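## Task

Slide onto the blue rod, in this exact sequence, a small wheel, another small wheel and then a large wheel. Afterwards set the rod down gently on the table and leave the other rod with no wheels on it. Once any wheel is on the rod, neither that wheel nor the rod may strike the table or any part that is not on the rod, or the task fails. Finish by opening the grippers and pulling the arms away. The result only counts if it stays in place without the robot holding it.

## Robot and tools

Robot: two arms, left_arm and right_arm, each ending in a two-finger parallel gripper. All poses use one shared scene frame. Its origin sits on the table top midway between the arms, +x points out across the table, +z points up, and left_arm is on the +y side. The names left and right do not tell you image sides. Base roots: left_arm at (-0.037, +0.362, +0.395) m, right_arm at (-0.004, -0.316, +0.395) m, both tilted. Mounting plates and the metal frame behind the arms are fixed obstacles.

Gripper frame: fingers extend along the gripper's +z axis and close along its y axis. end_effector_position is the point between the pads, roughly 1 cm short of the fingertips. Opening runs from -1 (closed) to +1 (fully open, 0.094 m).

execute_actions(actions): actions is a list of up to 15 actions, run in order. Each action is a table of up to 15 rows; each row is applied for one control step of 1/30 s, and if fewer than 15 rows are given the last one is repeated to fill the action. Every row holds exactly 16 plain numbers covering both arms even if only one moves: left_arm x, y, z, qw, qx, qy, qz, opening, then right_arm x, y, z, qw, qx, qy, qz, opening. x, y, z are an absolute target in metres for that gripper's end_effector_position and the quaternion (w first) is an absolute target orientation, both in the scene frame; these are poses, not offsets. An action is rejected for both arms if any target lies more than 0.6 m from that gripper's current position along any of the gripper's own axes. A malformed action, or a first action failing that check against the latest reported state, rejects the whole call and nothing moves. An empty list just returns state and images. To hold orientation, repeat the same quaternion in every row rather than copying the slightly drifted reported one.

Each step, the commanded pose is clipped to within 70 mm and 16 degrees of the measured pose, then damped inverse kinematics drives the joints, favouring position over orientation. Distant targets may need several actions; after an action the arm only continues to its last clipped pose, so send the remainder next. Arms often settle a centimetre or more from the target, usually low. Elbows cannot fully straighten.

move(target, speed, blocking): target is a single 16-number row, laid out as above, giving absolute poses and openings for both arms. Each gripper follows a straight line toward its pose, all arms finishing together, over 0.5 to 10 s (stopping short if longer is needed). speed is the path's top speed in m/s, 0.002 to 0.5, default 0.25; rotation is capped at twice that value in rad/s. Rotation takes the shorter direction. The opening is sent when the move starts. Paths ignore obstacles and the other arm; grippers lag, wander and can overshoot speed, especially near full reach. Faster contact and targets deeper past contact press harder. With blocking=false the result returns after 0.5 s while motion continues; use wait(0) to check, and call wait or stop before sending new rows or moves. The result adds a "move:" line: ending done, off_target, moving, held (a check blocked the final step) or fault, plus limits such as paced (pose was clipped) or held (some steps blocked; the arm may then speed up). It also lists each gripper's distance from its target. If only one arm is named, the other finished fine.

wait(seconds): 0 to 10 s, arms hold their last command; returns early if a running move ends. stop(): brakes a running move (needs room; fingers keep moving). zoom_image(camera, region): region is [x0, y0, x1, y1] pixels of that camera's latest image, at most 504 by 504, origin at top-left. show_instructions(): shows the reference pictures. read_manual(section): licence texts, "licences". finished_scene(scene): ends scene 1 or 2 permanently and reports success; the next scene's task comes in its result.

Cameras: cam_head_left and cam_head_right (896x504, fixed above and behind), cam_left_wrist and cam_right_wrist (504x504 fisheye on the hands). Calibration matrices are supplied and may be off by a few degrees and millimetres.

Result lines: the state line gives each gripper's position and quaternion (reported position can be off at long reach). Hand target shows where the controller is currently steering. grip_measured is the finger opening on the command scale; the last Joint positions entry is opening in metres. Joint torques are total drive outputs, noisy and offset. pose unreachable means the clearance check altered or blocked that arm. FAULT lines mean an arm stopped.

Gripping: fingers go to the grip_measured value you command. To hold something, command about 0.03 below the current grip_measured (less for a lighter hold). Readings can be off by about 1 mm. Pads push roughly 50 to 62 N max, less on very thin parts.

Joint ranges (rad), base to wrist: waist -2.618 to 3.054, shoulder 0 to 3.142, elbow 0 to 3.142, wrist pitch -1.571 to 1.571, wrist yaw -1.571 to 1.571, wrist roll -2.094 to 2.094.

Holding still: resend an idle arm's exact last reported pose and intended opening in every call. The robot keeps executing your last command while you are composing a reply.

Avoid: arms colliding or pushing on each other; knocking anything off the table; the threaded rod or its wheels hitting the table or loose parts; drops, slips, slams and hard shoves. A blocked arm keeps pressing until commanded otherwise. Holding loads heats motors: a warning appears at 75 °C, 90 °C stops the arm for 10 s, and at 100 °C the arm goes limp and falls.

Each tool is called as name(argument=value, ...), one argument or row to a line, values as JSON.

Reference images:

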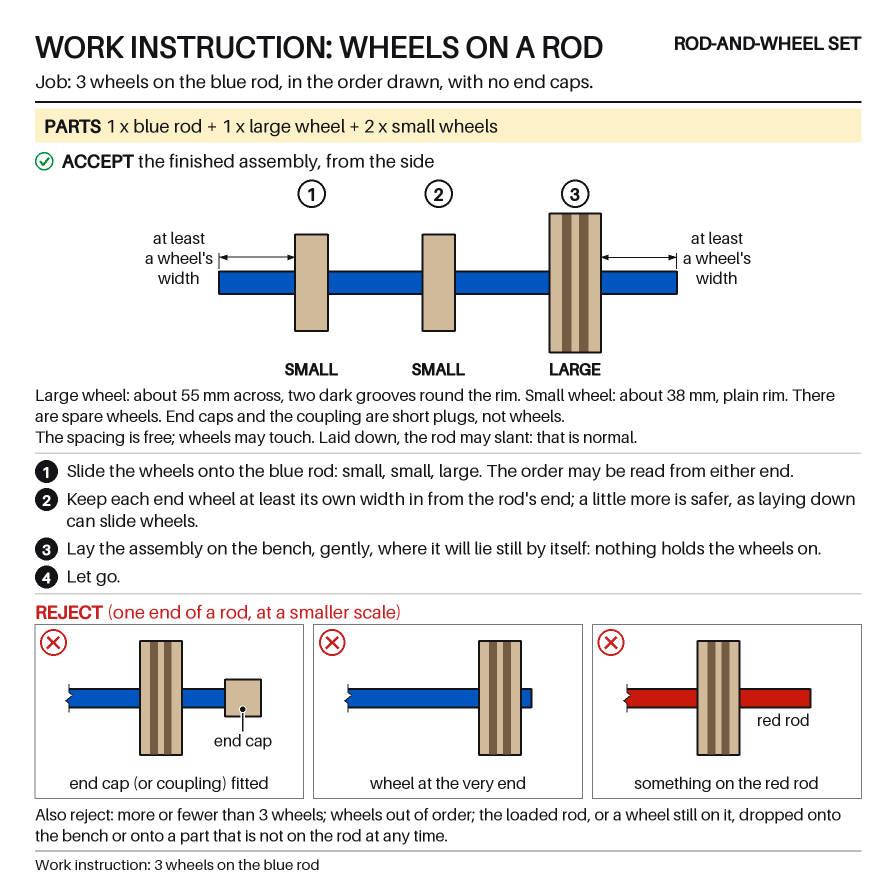

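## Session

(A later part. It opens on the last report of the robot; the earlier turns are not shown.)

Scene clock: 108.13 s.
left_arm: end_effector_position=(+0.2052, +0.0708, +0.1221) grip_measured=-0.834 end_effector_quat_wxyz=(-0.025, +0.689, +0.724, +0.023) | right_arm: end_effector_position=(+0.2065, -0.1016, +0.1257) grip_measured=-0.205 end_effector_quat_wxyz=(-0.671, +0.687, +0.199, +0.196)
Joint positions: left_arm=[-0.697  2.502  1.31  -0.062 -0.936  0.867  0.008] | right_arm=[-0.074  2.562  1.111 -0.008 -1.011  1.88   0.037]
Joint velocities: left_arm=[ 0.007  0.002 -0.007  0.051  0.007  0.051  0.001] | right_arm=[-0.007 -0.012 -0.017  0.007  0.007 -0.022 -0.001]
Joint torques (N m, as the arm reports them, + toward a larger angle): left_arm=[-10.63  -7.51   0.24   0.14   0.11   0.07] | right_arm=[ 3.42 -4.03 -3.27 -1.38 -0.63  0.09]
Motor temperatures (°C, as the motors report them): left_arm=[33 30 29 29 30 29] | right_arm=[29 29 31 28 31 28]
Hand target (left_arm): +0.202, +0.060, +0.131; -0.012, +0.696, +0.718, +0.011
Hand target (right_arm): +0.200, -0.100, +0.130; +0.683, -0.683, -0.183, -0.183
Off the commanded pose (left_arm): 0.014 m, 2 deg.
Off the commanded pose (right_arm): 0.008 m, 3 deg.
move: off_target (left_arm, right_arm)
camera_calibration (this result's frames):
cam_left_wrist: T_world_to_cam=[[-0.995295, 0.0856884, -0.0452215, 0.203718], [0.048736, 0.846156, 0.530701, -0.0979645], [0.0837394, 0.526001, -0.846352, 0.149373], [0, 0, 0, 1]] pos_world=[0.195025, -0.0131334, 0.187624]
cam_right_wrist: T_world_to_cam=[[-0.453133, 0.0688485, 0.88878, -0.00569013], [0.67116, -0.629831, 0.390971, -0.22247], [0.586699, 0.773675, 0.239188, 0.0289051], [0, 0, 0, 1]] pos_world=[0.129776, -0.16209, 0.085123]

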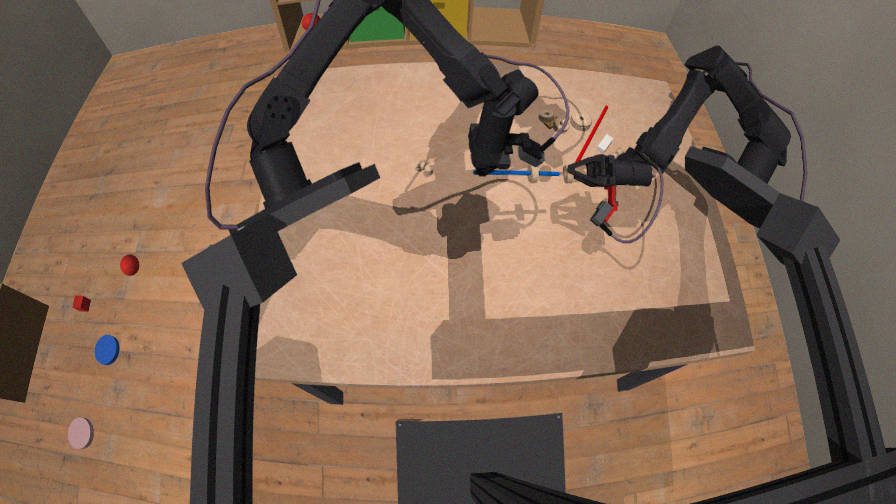

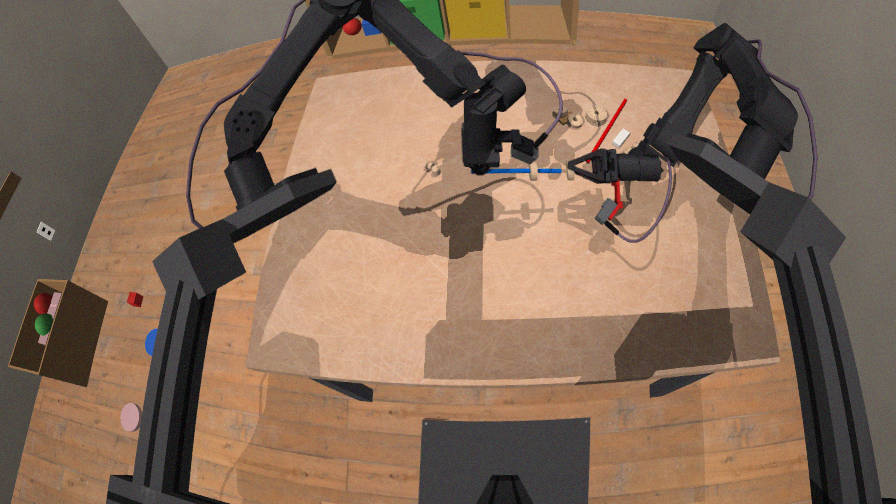

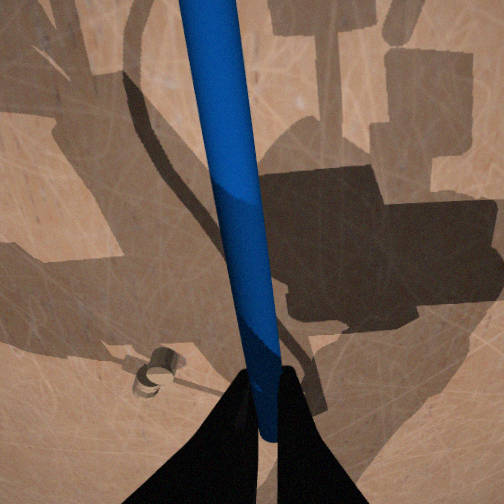

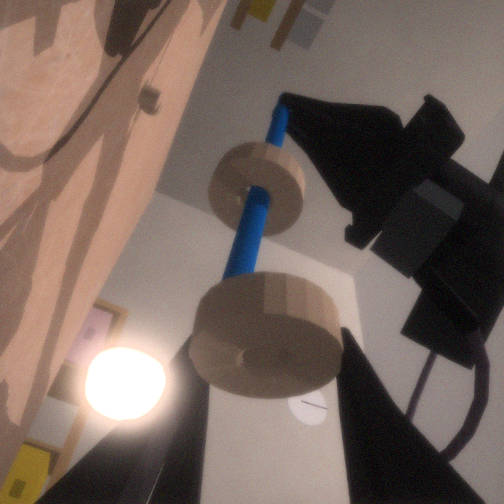

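move(
  target=[0.202,0.060,0.129,0.009,0.7096,0.7046,-0.009,-0.88, 0.20,-0.10,0.13,0.683,-0.683,-0.183,-0.183,-0.24],
  speed=0.015,
)

zoom_image(
  camera="cam_head_right",
  region=[500, 130, 620, 210],
)

Scene clock: 112.13 s.
left_arm: end_effector_position=(+0.2016, +0.0667, +0.1189) grip_measured=-0.834 end_effector_quat_wxyz=(-0.005, +0.706, +0.708, +0.002) | right_arm: end_effector_position=(+0.2062, -0.1016, +0.1254) grip_measured=-0.205 end_effector_quat_wxyz=(-0.670, +0.688, +0.199, +0.195)
Joint positions: left_arm=[-0.686  2.491  1.255  0.05  -0.885  0.973  0.008] | right_arm=[-0.074  2.562  1.111 -0.008 -1.009  1.88   0.037]
Joint velocities: left_arm=[-0.012 -0.042  0.012 -0.007  0.007  0.022  0.   ] | right_arm=[-0.002  0.007 -0.007 -0.007 -0.037  0.037 -0.   ]
Joint torques (N m, as the arm reports them, + toward a larger angle): left_arm=[-9.88 -8.65 -0.8   0.21  0.13  0.07] | right_arm=[ 3.82 -3.98 -3.34 -1.37 -0.72  0.14]
Motor temperatures (°C, as the motors report them): left_arm=[33 30 29 29 30 29] | right_arm=[29 29 31 29 31 28]
Hand target (left_arm): +0.202, +0.060, +0.129; +0.008, +0.710, +0.705, -0.009
Hand target (right_arm): +0.200, -0.100, +0.130; +0.683, -0.683, -0.183, -0.183
Off the commanded pose (left_arm): 0.012 m, 2 deg.
Off the commanded pose (right_arm): 0.008 m, 3 deg.
move: off_target (left_arm, right_arm)
camera_calibration (this result's frames):
cam_left_wrist: T_world_to_cam=[[-0.990528, 0.127766, -0.0503077, 0.197113], [0.0881502, 0.872578, 0.480455, -0.0963559], [0.105283, 0.471469, -0.875575, 0.151939], [0, 0, 0, 1]] pos_world=[0.187743, -0.0127409, 0.189245]
cam_right_wrist: T_world_to_cam=[[-0.453539, 0.0697395, 0.888504, -0.0053212], [0.671955, -0.628151, 0.392305, -0.222338], [0.585473, 0.77496, 0.238029, 0.0296677], [0, 0, 0, 1]] pos_world=[0.129618, -0.162282, 0.0848903]

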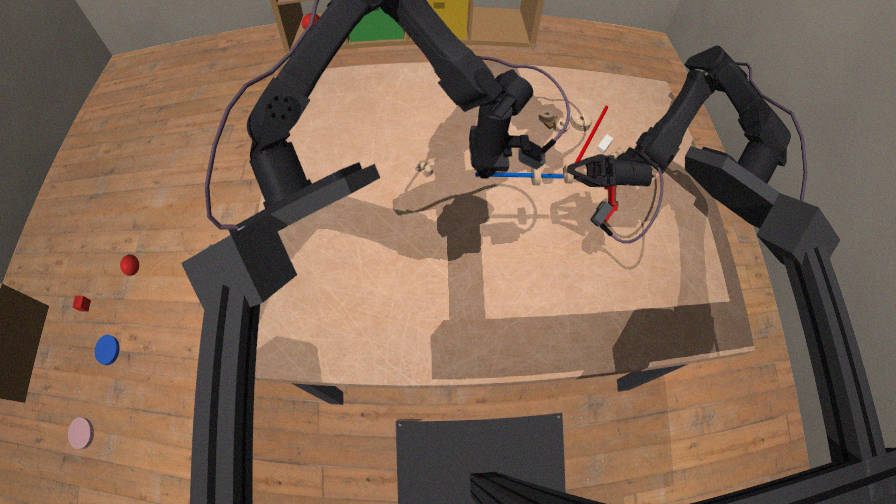

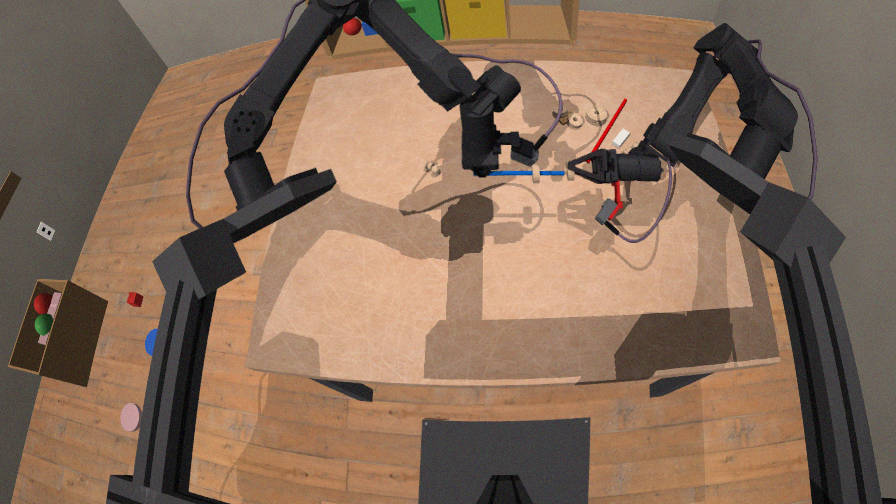

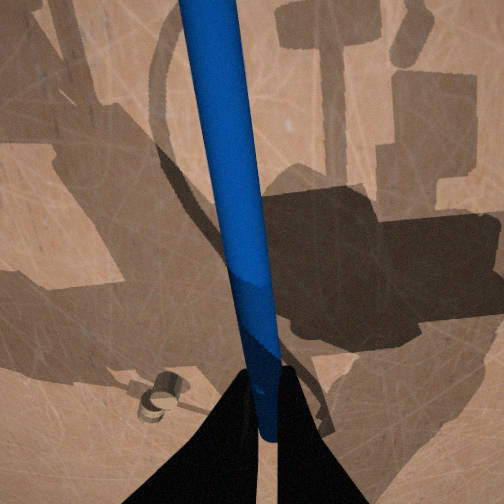

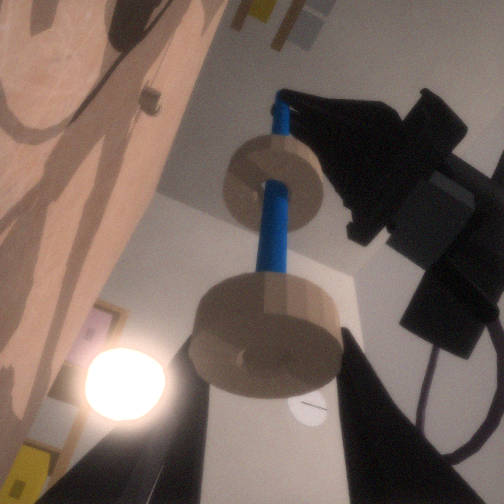

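Region (500, 130, 620, 210) of cam_head_right's 896x504 image, scaled by 4.200, with more detail than that image has.

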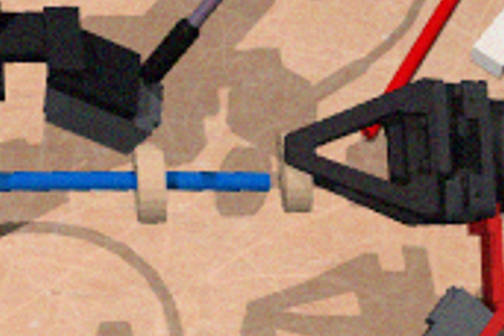

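move(
  target=[0.202,0.060,0.129,0.009,0.691,0.723,-0.009,-0.88, 0.20,-0.10,0.13,0.683,-0.683,-0.183,-0.183,-0.24],
  speed=0.015,
)

zoom_image(
  camera="cam_head_right",
  region=[500, 130, 620, 210],
)

Scene clock: 114.47 s.
left_arm: end_effector_position=(+0.2025, +0.0675, +0.1178) grip_measured=-0.834 end_effector_quat_wxyz=(-0.005, +0.690, +0.723, +0.002) | right_arm: end_effector_position=(+0.2060, -0.1016, +0.1252) grip_measured=-0.205 end_effector_quat_wxyz=(-0.670, +0.688, +0.200, +0.195)
Joint positions: left_arm=[-0.683  2.491  1.255  0.055 -0.885  0.935  0.008] | right_arm=[-0.074  2.562  1.111 -0.008 -1.008  1.879  0.037]
Joint velocities: left_arm=[ 0.017 -0.017  0.002 -0.066  0.022 -0.051 -0.001] | right_arm=[-0.002 -0.017 -0.002  0.007  0.037 -0.037 -0.   ]
Joint torques (N m, as the arm reports them, + toward a larger angle): left_arm=[-10.22  -8.67  -0.86   0.19   0.12  -0.02] | right_arm=[ 3.64 -4.01 -3.42 -1.38 -0.65  0.1 ]
Motor temperatures (°C, as the motors report them): left_arm=[33 30 29 29 30 29] | right_arm=[29 29 31 29 31 28]
Hand target (left_arm): +0.202, +0.060, +0.129; +0.009, +0.691, +0.723, -0.009
Hand target (right_arm): +0.200, -0.100, +0.130; +0.683, -0.683, -0.183, -0.183
Off the commanded pose (left_arm): 0.013 m, 2 deg.
Off the commanded pose (right_arm): 0.008 m, 3 deg.
move: off_target (left_arm, right_arm)
camera_calibration (this result's frames):
cam_left_wrist: T_world_to_cam=[[-0.995091, 0.0845914, -0.0513608, 0.20183], [0.0495435, 0.875097, 0.481406, -0.0890112], [0.0856684, 0.476498, -0.874992, 0.154031], [0, 0, 0, 1]] pos_world=[0.192053, -0.0125751, 0.187992]
cam_right_wrist: T_world_to_cam=[[-0.453924, 0.0703309, 0.888261, -0.0050449], [0.672436, -0.627026, 0.393279, -0.222249], [0.584622, 0.775817, 0.237329, 0.0301736], [0, 0, 0, 1]] pos_world=[0.129518, -0.16241, 0.0847257]

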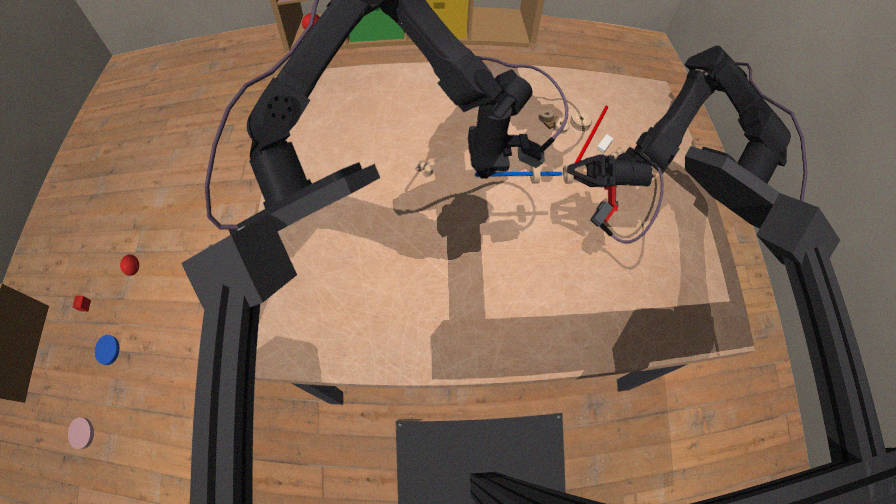

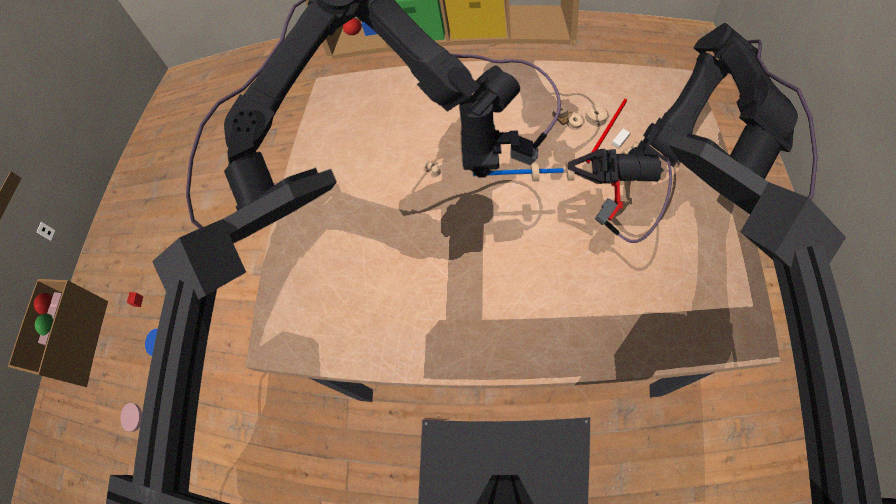

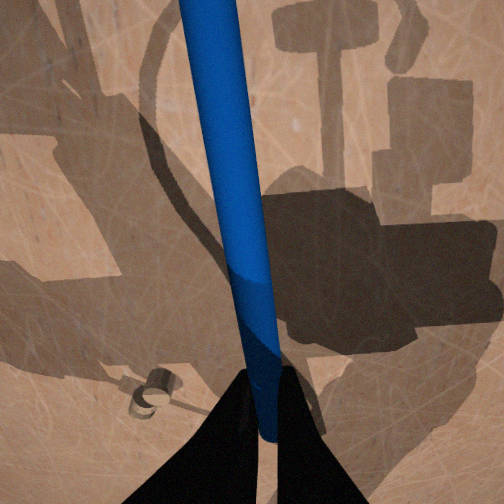

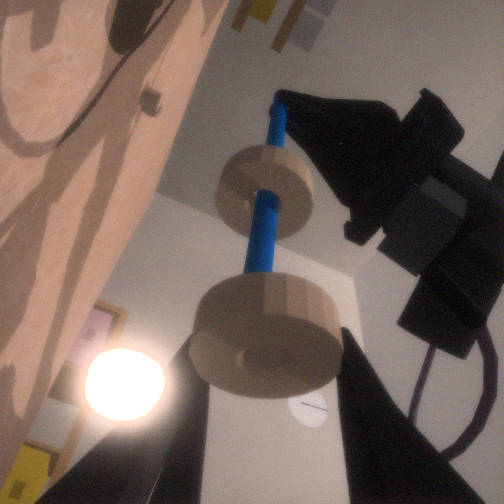

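Region (500, 130, 620, 210) of cam_head_right's 896x504 image, scaled by 4.200, with more detail than that image has.

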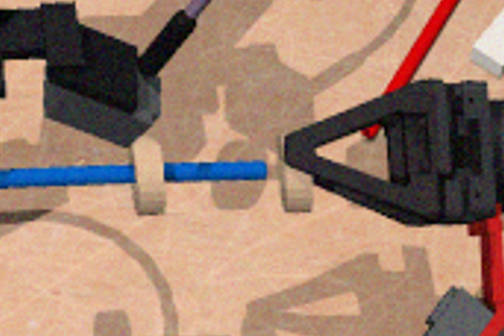

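move(
  target=[0.202,0.060,0.129,0.009,0.7083,0.7059,-0.009,-0.88, 0.20,-0.10,0.13,0.683,-0.683,-0.183,-0.183,-0.24],
  speed=0.015,
)

zoom_image(
  camera="cam_head_right",
  region=[500, 130, 620, 210],
)

move(
  target=[0.202,0.043,0.129,0.009,0.7083,0.7059,-0.009,-0.88, 0.20,-0.10,0.13,0.683,-0.683,-0.183,-0.183,-0.24],
  speed=0.015,
)

zoom_image(
  camera="cam_head_right",
  region=[500, 130, 620, 210],
)

Scene clock: 117.07 s.
left_arm: end_effector_position=(+0.2026, +0.0679, +0.1174) grip_measured=-0.834 end_effector_quat_wxyz=(-0.006, +0.703, +0.711, +0.002) | right_arm: end_effector_position=(+0.2058, -0.1016, +0.1249) grip_measured=-0.205 end_effector_quat_wxyz=(-0.670, +0.688, +0.200, +0.194)
Joint positions: left_arm=[-0.681  2.491  1.255  0.055 -0.885  0.971  0.008] | right_arm=[-0.074  2.562  1.111 -0.008 -1.006  1.879  0.037]
Joint velocities: left_arm=[-0.007 -0.002 -0.002  0.007  0.022 -0.037 -0.   ] | right_arm=[-0.002  0.012 -0.012  0.022 -0.007 -0.066 -0.001]
Joint torques (N m, as the arm reports them, + toward a larger angle): left_arm=[-10.3   -8.7   -0.91   0.18   0.13   0.11] | right_arm=[ 3.36 -4.08 -3.43 -1.36 -0.72  0.11]
Motor temperatures (°C, as the motors report them): left_arm=[33 30 29 29 30 29] | right_arm=[29 29 31 29 31 28]
Hand target (left_arm): +0.202, +0.060, +0.129; +0.009, +0.708, +0.706, -0.009
Hand target (right_arm): +0.200, -0.100, +0.130; +0.683, -0.683, -0.183, -0.183
Off the commanded pose (left_arm): 0.014 m, 2 deg.
Off the commanded pose (right_arm): 0.008 m, 3 deg.
move: off_target (left_arm, right_arm)
camera_calibration (this result's frames):
cam_left_wrist: T_world_to_cam=[[-0.991541, 0.119578, -0.0504787, 0.19866], [0.0806863, 0.87249, 0.481924, -0.0953812], [0.10167, 0.473774, -0.874758, 0.150454], [0, 0, 0, 1]] pos_world=[0.189379, -0.0118173, 0.187605]
cam_right_wrist: T_world_to_cam=[[-0.453981, 0.071075, 0.888172, -0.00481339], [0.673215, -0.625627, 0.394173, -0.222134], [0.58368, 0.776878, 0.236174, 0.0308145], [0, 0, 0, 1]] pos_world=[0.129373, -0.16257, 0.0845566]

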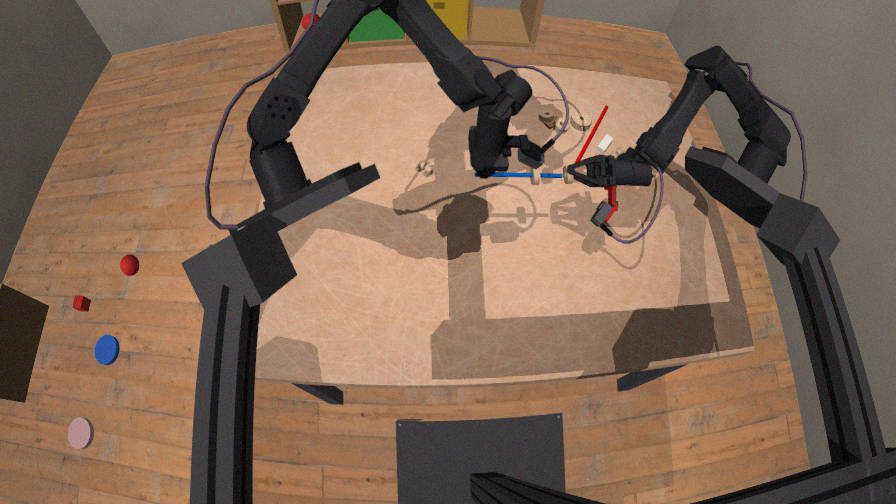

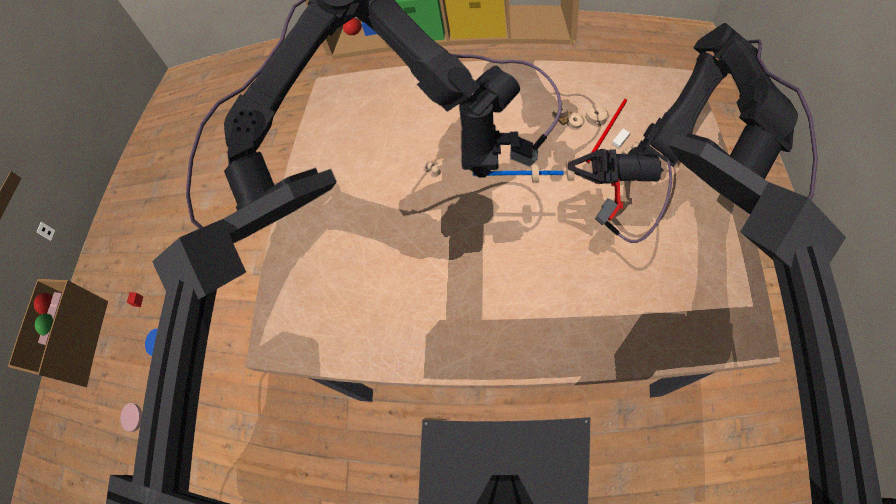

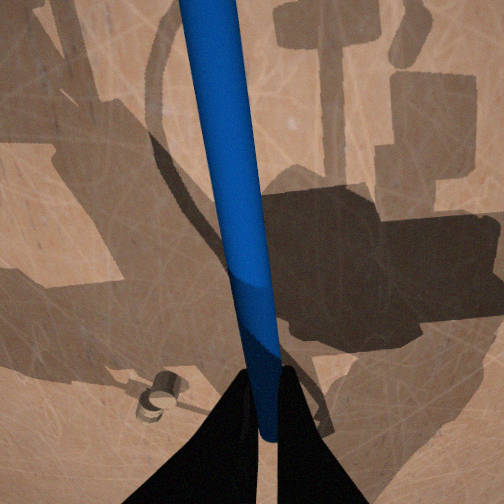

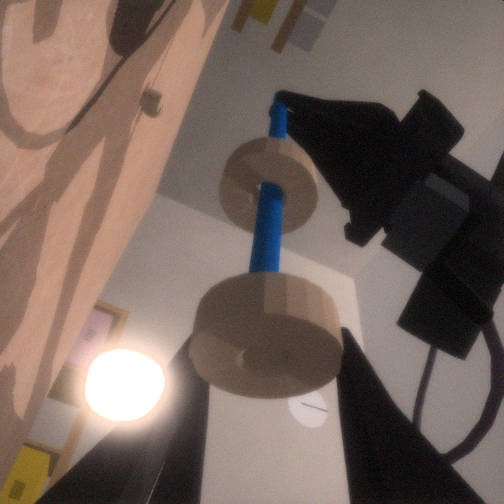

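Region (500, 130, 620, 210) of cam_head_right's 896x504 image, scaled by 4.200, with more detail than that image has.

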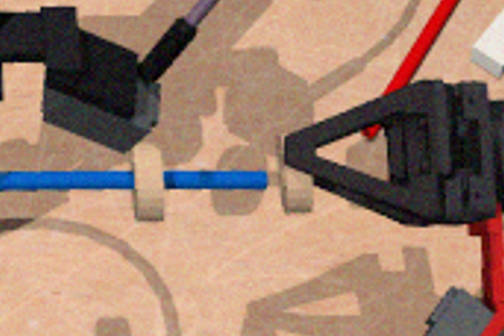

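Scene clock: 119.13 s.
left_arm: end_effector_position=(+0.2036, +0.0574, +0.1223) grip_measured=-0.834 end_effector_quat_wxyz=(-0.002, +0.703, +0.711, -0.001) | right_arm: end_effector_position=(+0.2058, -0.1016, +0.1250) grip_measured=-0.205 end_effector_quat_wxyz=(-0.670, +0.688, +0.200, +0.194)
Joint positions: left_arm=[-0.702  2.504  1.291  0.02  -0.886  0.951  0.008] | right_arm=[-0.074  2.562  1.111 -0.009 -1.006  1.879  0.037]
Joint velocities: left_arm=[-0.012  0.022 -0.007 -0.022  0.037  0.007 -0.   ] | right_arm=[ 0.002 -0.007 -0.002 -0.051 -0.037  0.007 -0.   ]
Joint torques (N m, as the arm reports them, + toward a larger angle): left_arm=[-10.61  -6.16   2.77  -0.03   0.07   0.  ] | right_arm=[ 3.5  -3.91 -3.27 -1.4  -0.72  0.13]
Motor temperatures (°C, as the motors report them): left_arm=[33 30 29 29 30 29] | right_arm=[28 29 31 29 31 28]
Hand target (left_arm): +0.202, +0.043, +0.130; +0.009, +0.708, +0.706, -0.009
Hand target (right_arm): +0.200, -0.100, +0.130; +0.683, -0.683, -0.183, -0.183
Off the commanded pose (left_arm): 0.016 m, 2 deg.
Off the commanded pose (right_arm): 0.008 m, 3 deg.
move: off_target (left_arm, right_arm)
camera_calibration (this result's frames):
cam_left_wrist: T_world_to_cam=[[-0.991308, 0.12028, -0.0533112, 0.201388], [0.0809339, 0.876975, 0.473672, -0.0879401], [0.103726, 0.46524, -0.879086, 0.160193], [0, 0, 0, 1]] pos_world=[0.190138, -0.0216297, 0.193214]
cam_right_wrist: T_world_to_cam=[[-0.45341, 0.07056, 0.888505, -0.00516768], [0.673501, -0.625811, 0.393391, -0.222128], [0.583794, 0.776776, 0.236227, 0.0307711], [0, 0, 0, 1]] pos_world=[0.129296, -0.162548, 0.0847057]

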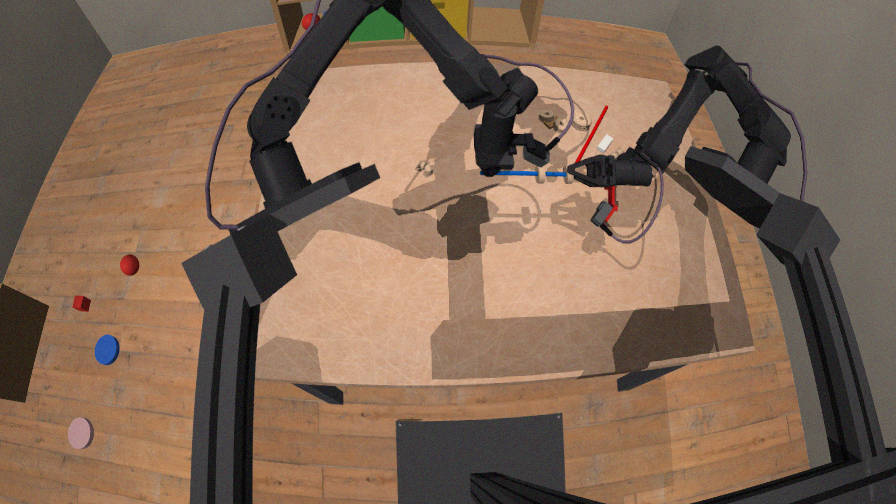

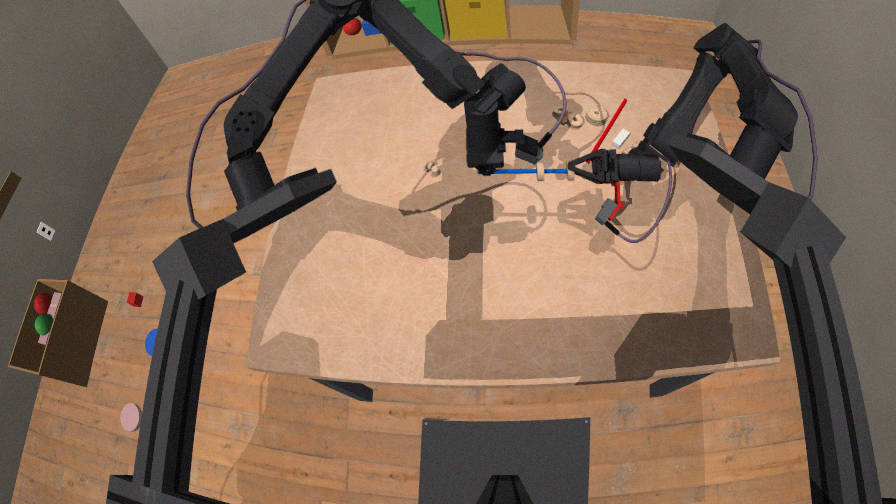

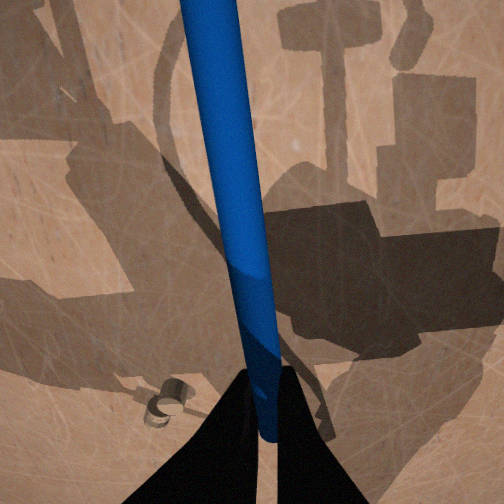

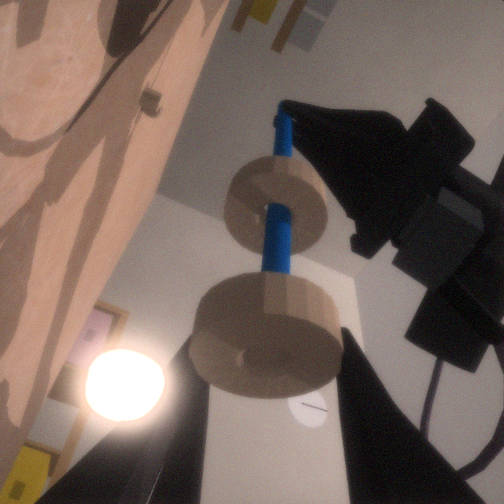

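Region (500, 130, 620, 210) of cam_head_right's 896x504 image, scaled by 4.200, with more detail than that image has.

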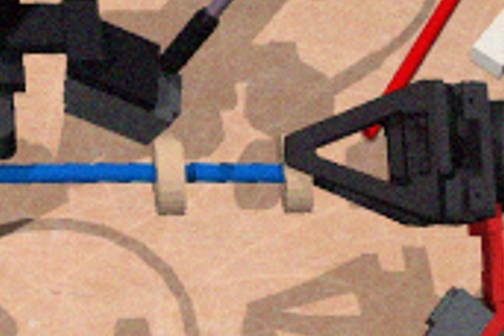

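move(
  target=[0.202,0.030,0.128,0.009,0.7083,0.7059,-0.009,-0.88, 0.20,-0.10,0.13,0.683,-0.683,-0.183,-0.183,-0.24],
  speed=0.015,
)

Scene clock: 121.30 s.
left_arm: end_effector_position=(+0.2034, +0.0431, +0.1213) grip_measured=-0.834 end_effector_quat_wxyz=(-0.000, +0.704, +0.710, -0.002) | right_arm: end_effector_position=(+0.2057, -0.1016, +0.1250) grip_measured=-0.205 end_effector_quat_wxyz=(-0.670, +0.688, +0.200, +0.194)
Joint positions: left_arm=[-0.717  2.545  1.357 -0.02  -0.887  0.931  0.008] | right_arm=[-0.074  2.562  1.111 -0.009 -1.006  1.879  0.037]
Joint velocities: left_arm=[-0.012 -0.012 -0.007  0.051 -0.022 -0.037 -0.   ] | right_arm=[ 0.007 -0.002 -0.007 -0.007  0.095  0.081  0.001]
Joint torques (N m, as the arm reports them, + toward a larger angle): left_arm=[-10.76  -6.31   2.83  -0.02   0.05  -0.08] | right_arm=[ 3.76 -4.04 -3.21 -1.39 -0.69  0.18]
Motor temperatures (°C, as the motors report them): left_arm=[33 30 29 29 30 29] | right_arm=[28 29 31 29 31 28]
Hand target (left_arm): +0.202, +0.030, +0.129; +0.009, +0.708, +0.706, -0.009
Hand target (right_arm): +0.200, -0.100, +0.130; +0.683, -0.683, -0.183, -0.183
Off the commanded pose (left_arm): 0.015 m, 2 deg.
Off the commanded pose (right_arm): 0.008 m, 3 deg.
move: off_target (left_arm, right_arm)
camera_calibration (this result's frames):
cam_left_wrist: T_world_to_cam=[[-0.991248, 0.120814, -0.0532124, 0.202888], [0.0818746, 0.878813, 0.47009, -0.0748352], [0.103557, 0.461619, -0.881013, 0.166382], [0, 0, 0, 1]] pos_world=[0.19001, -0.0355504, 0.19256]
cam_right_wrist: T_world_to_cam=[[-0.453761, 0.0707035, 0.888314, -0.00503043], [0.673513, -0.625524, 0.393826, -0.222107], [0.583507, 0.776994, 0.236219, 0.0308922], [0, 0, 0, 1]] pos_world=[0.129284, -0.162581, 0.0846427]

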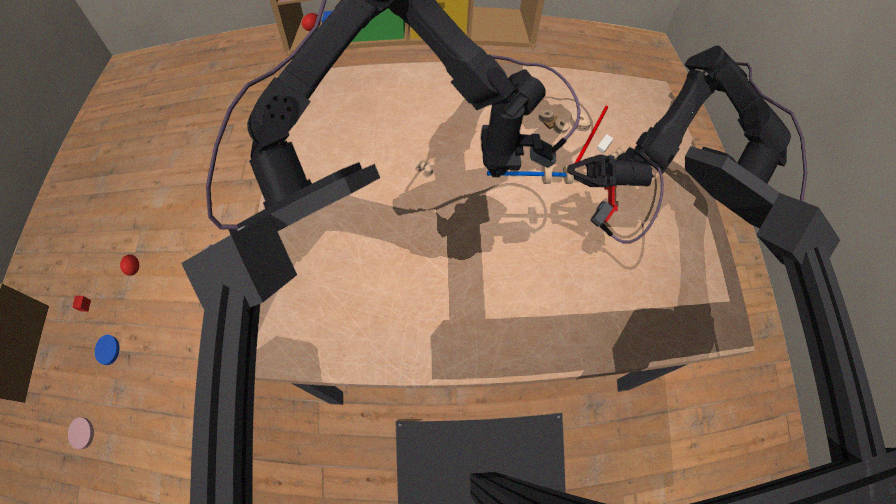

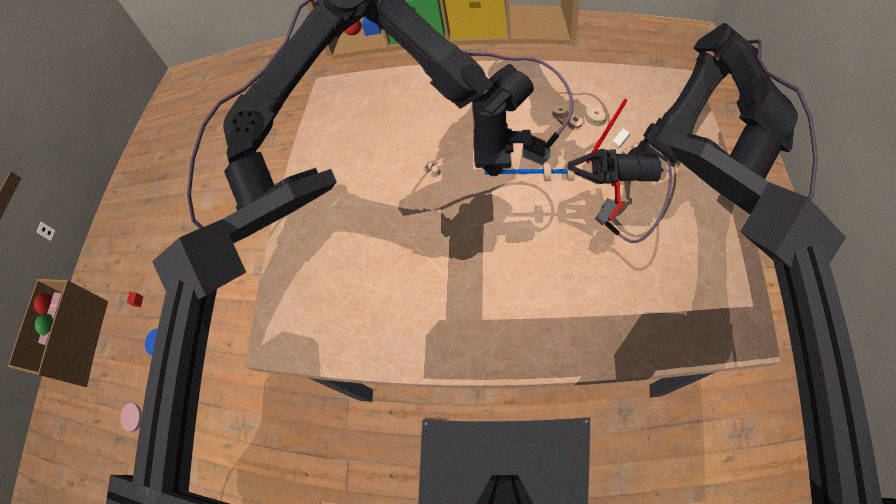

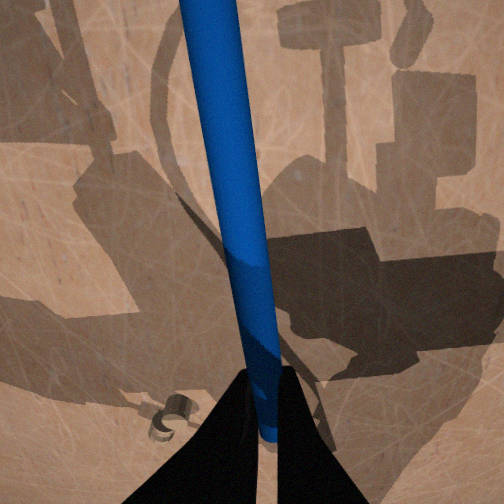

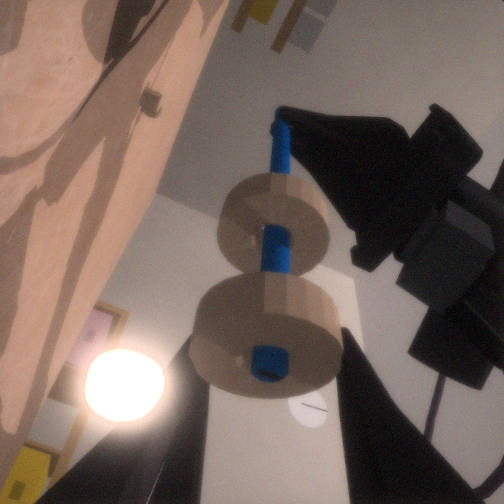

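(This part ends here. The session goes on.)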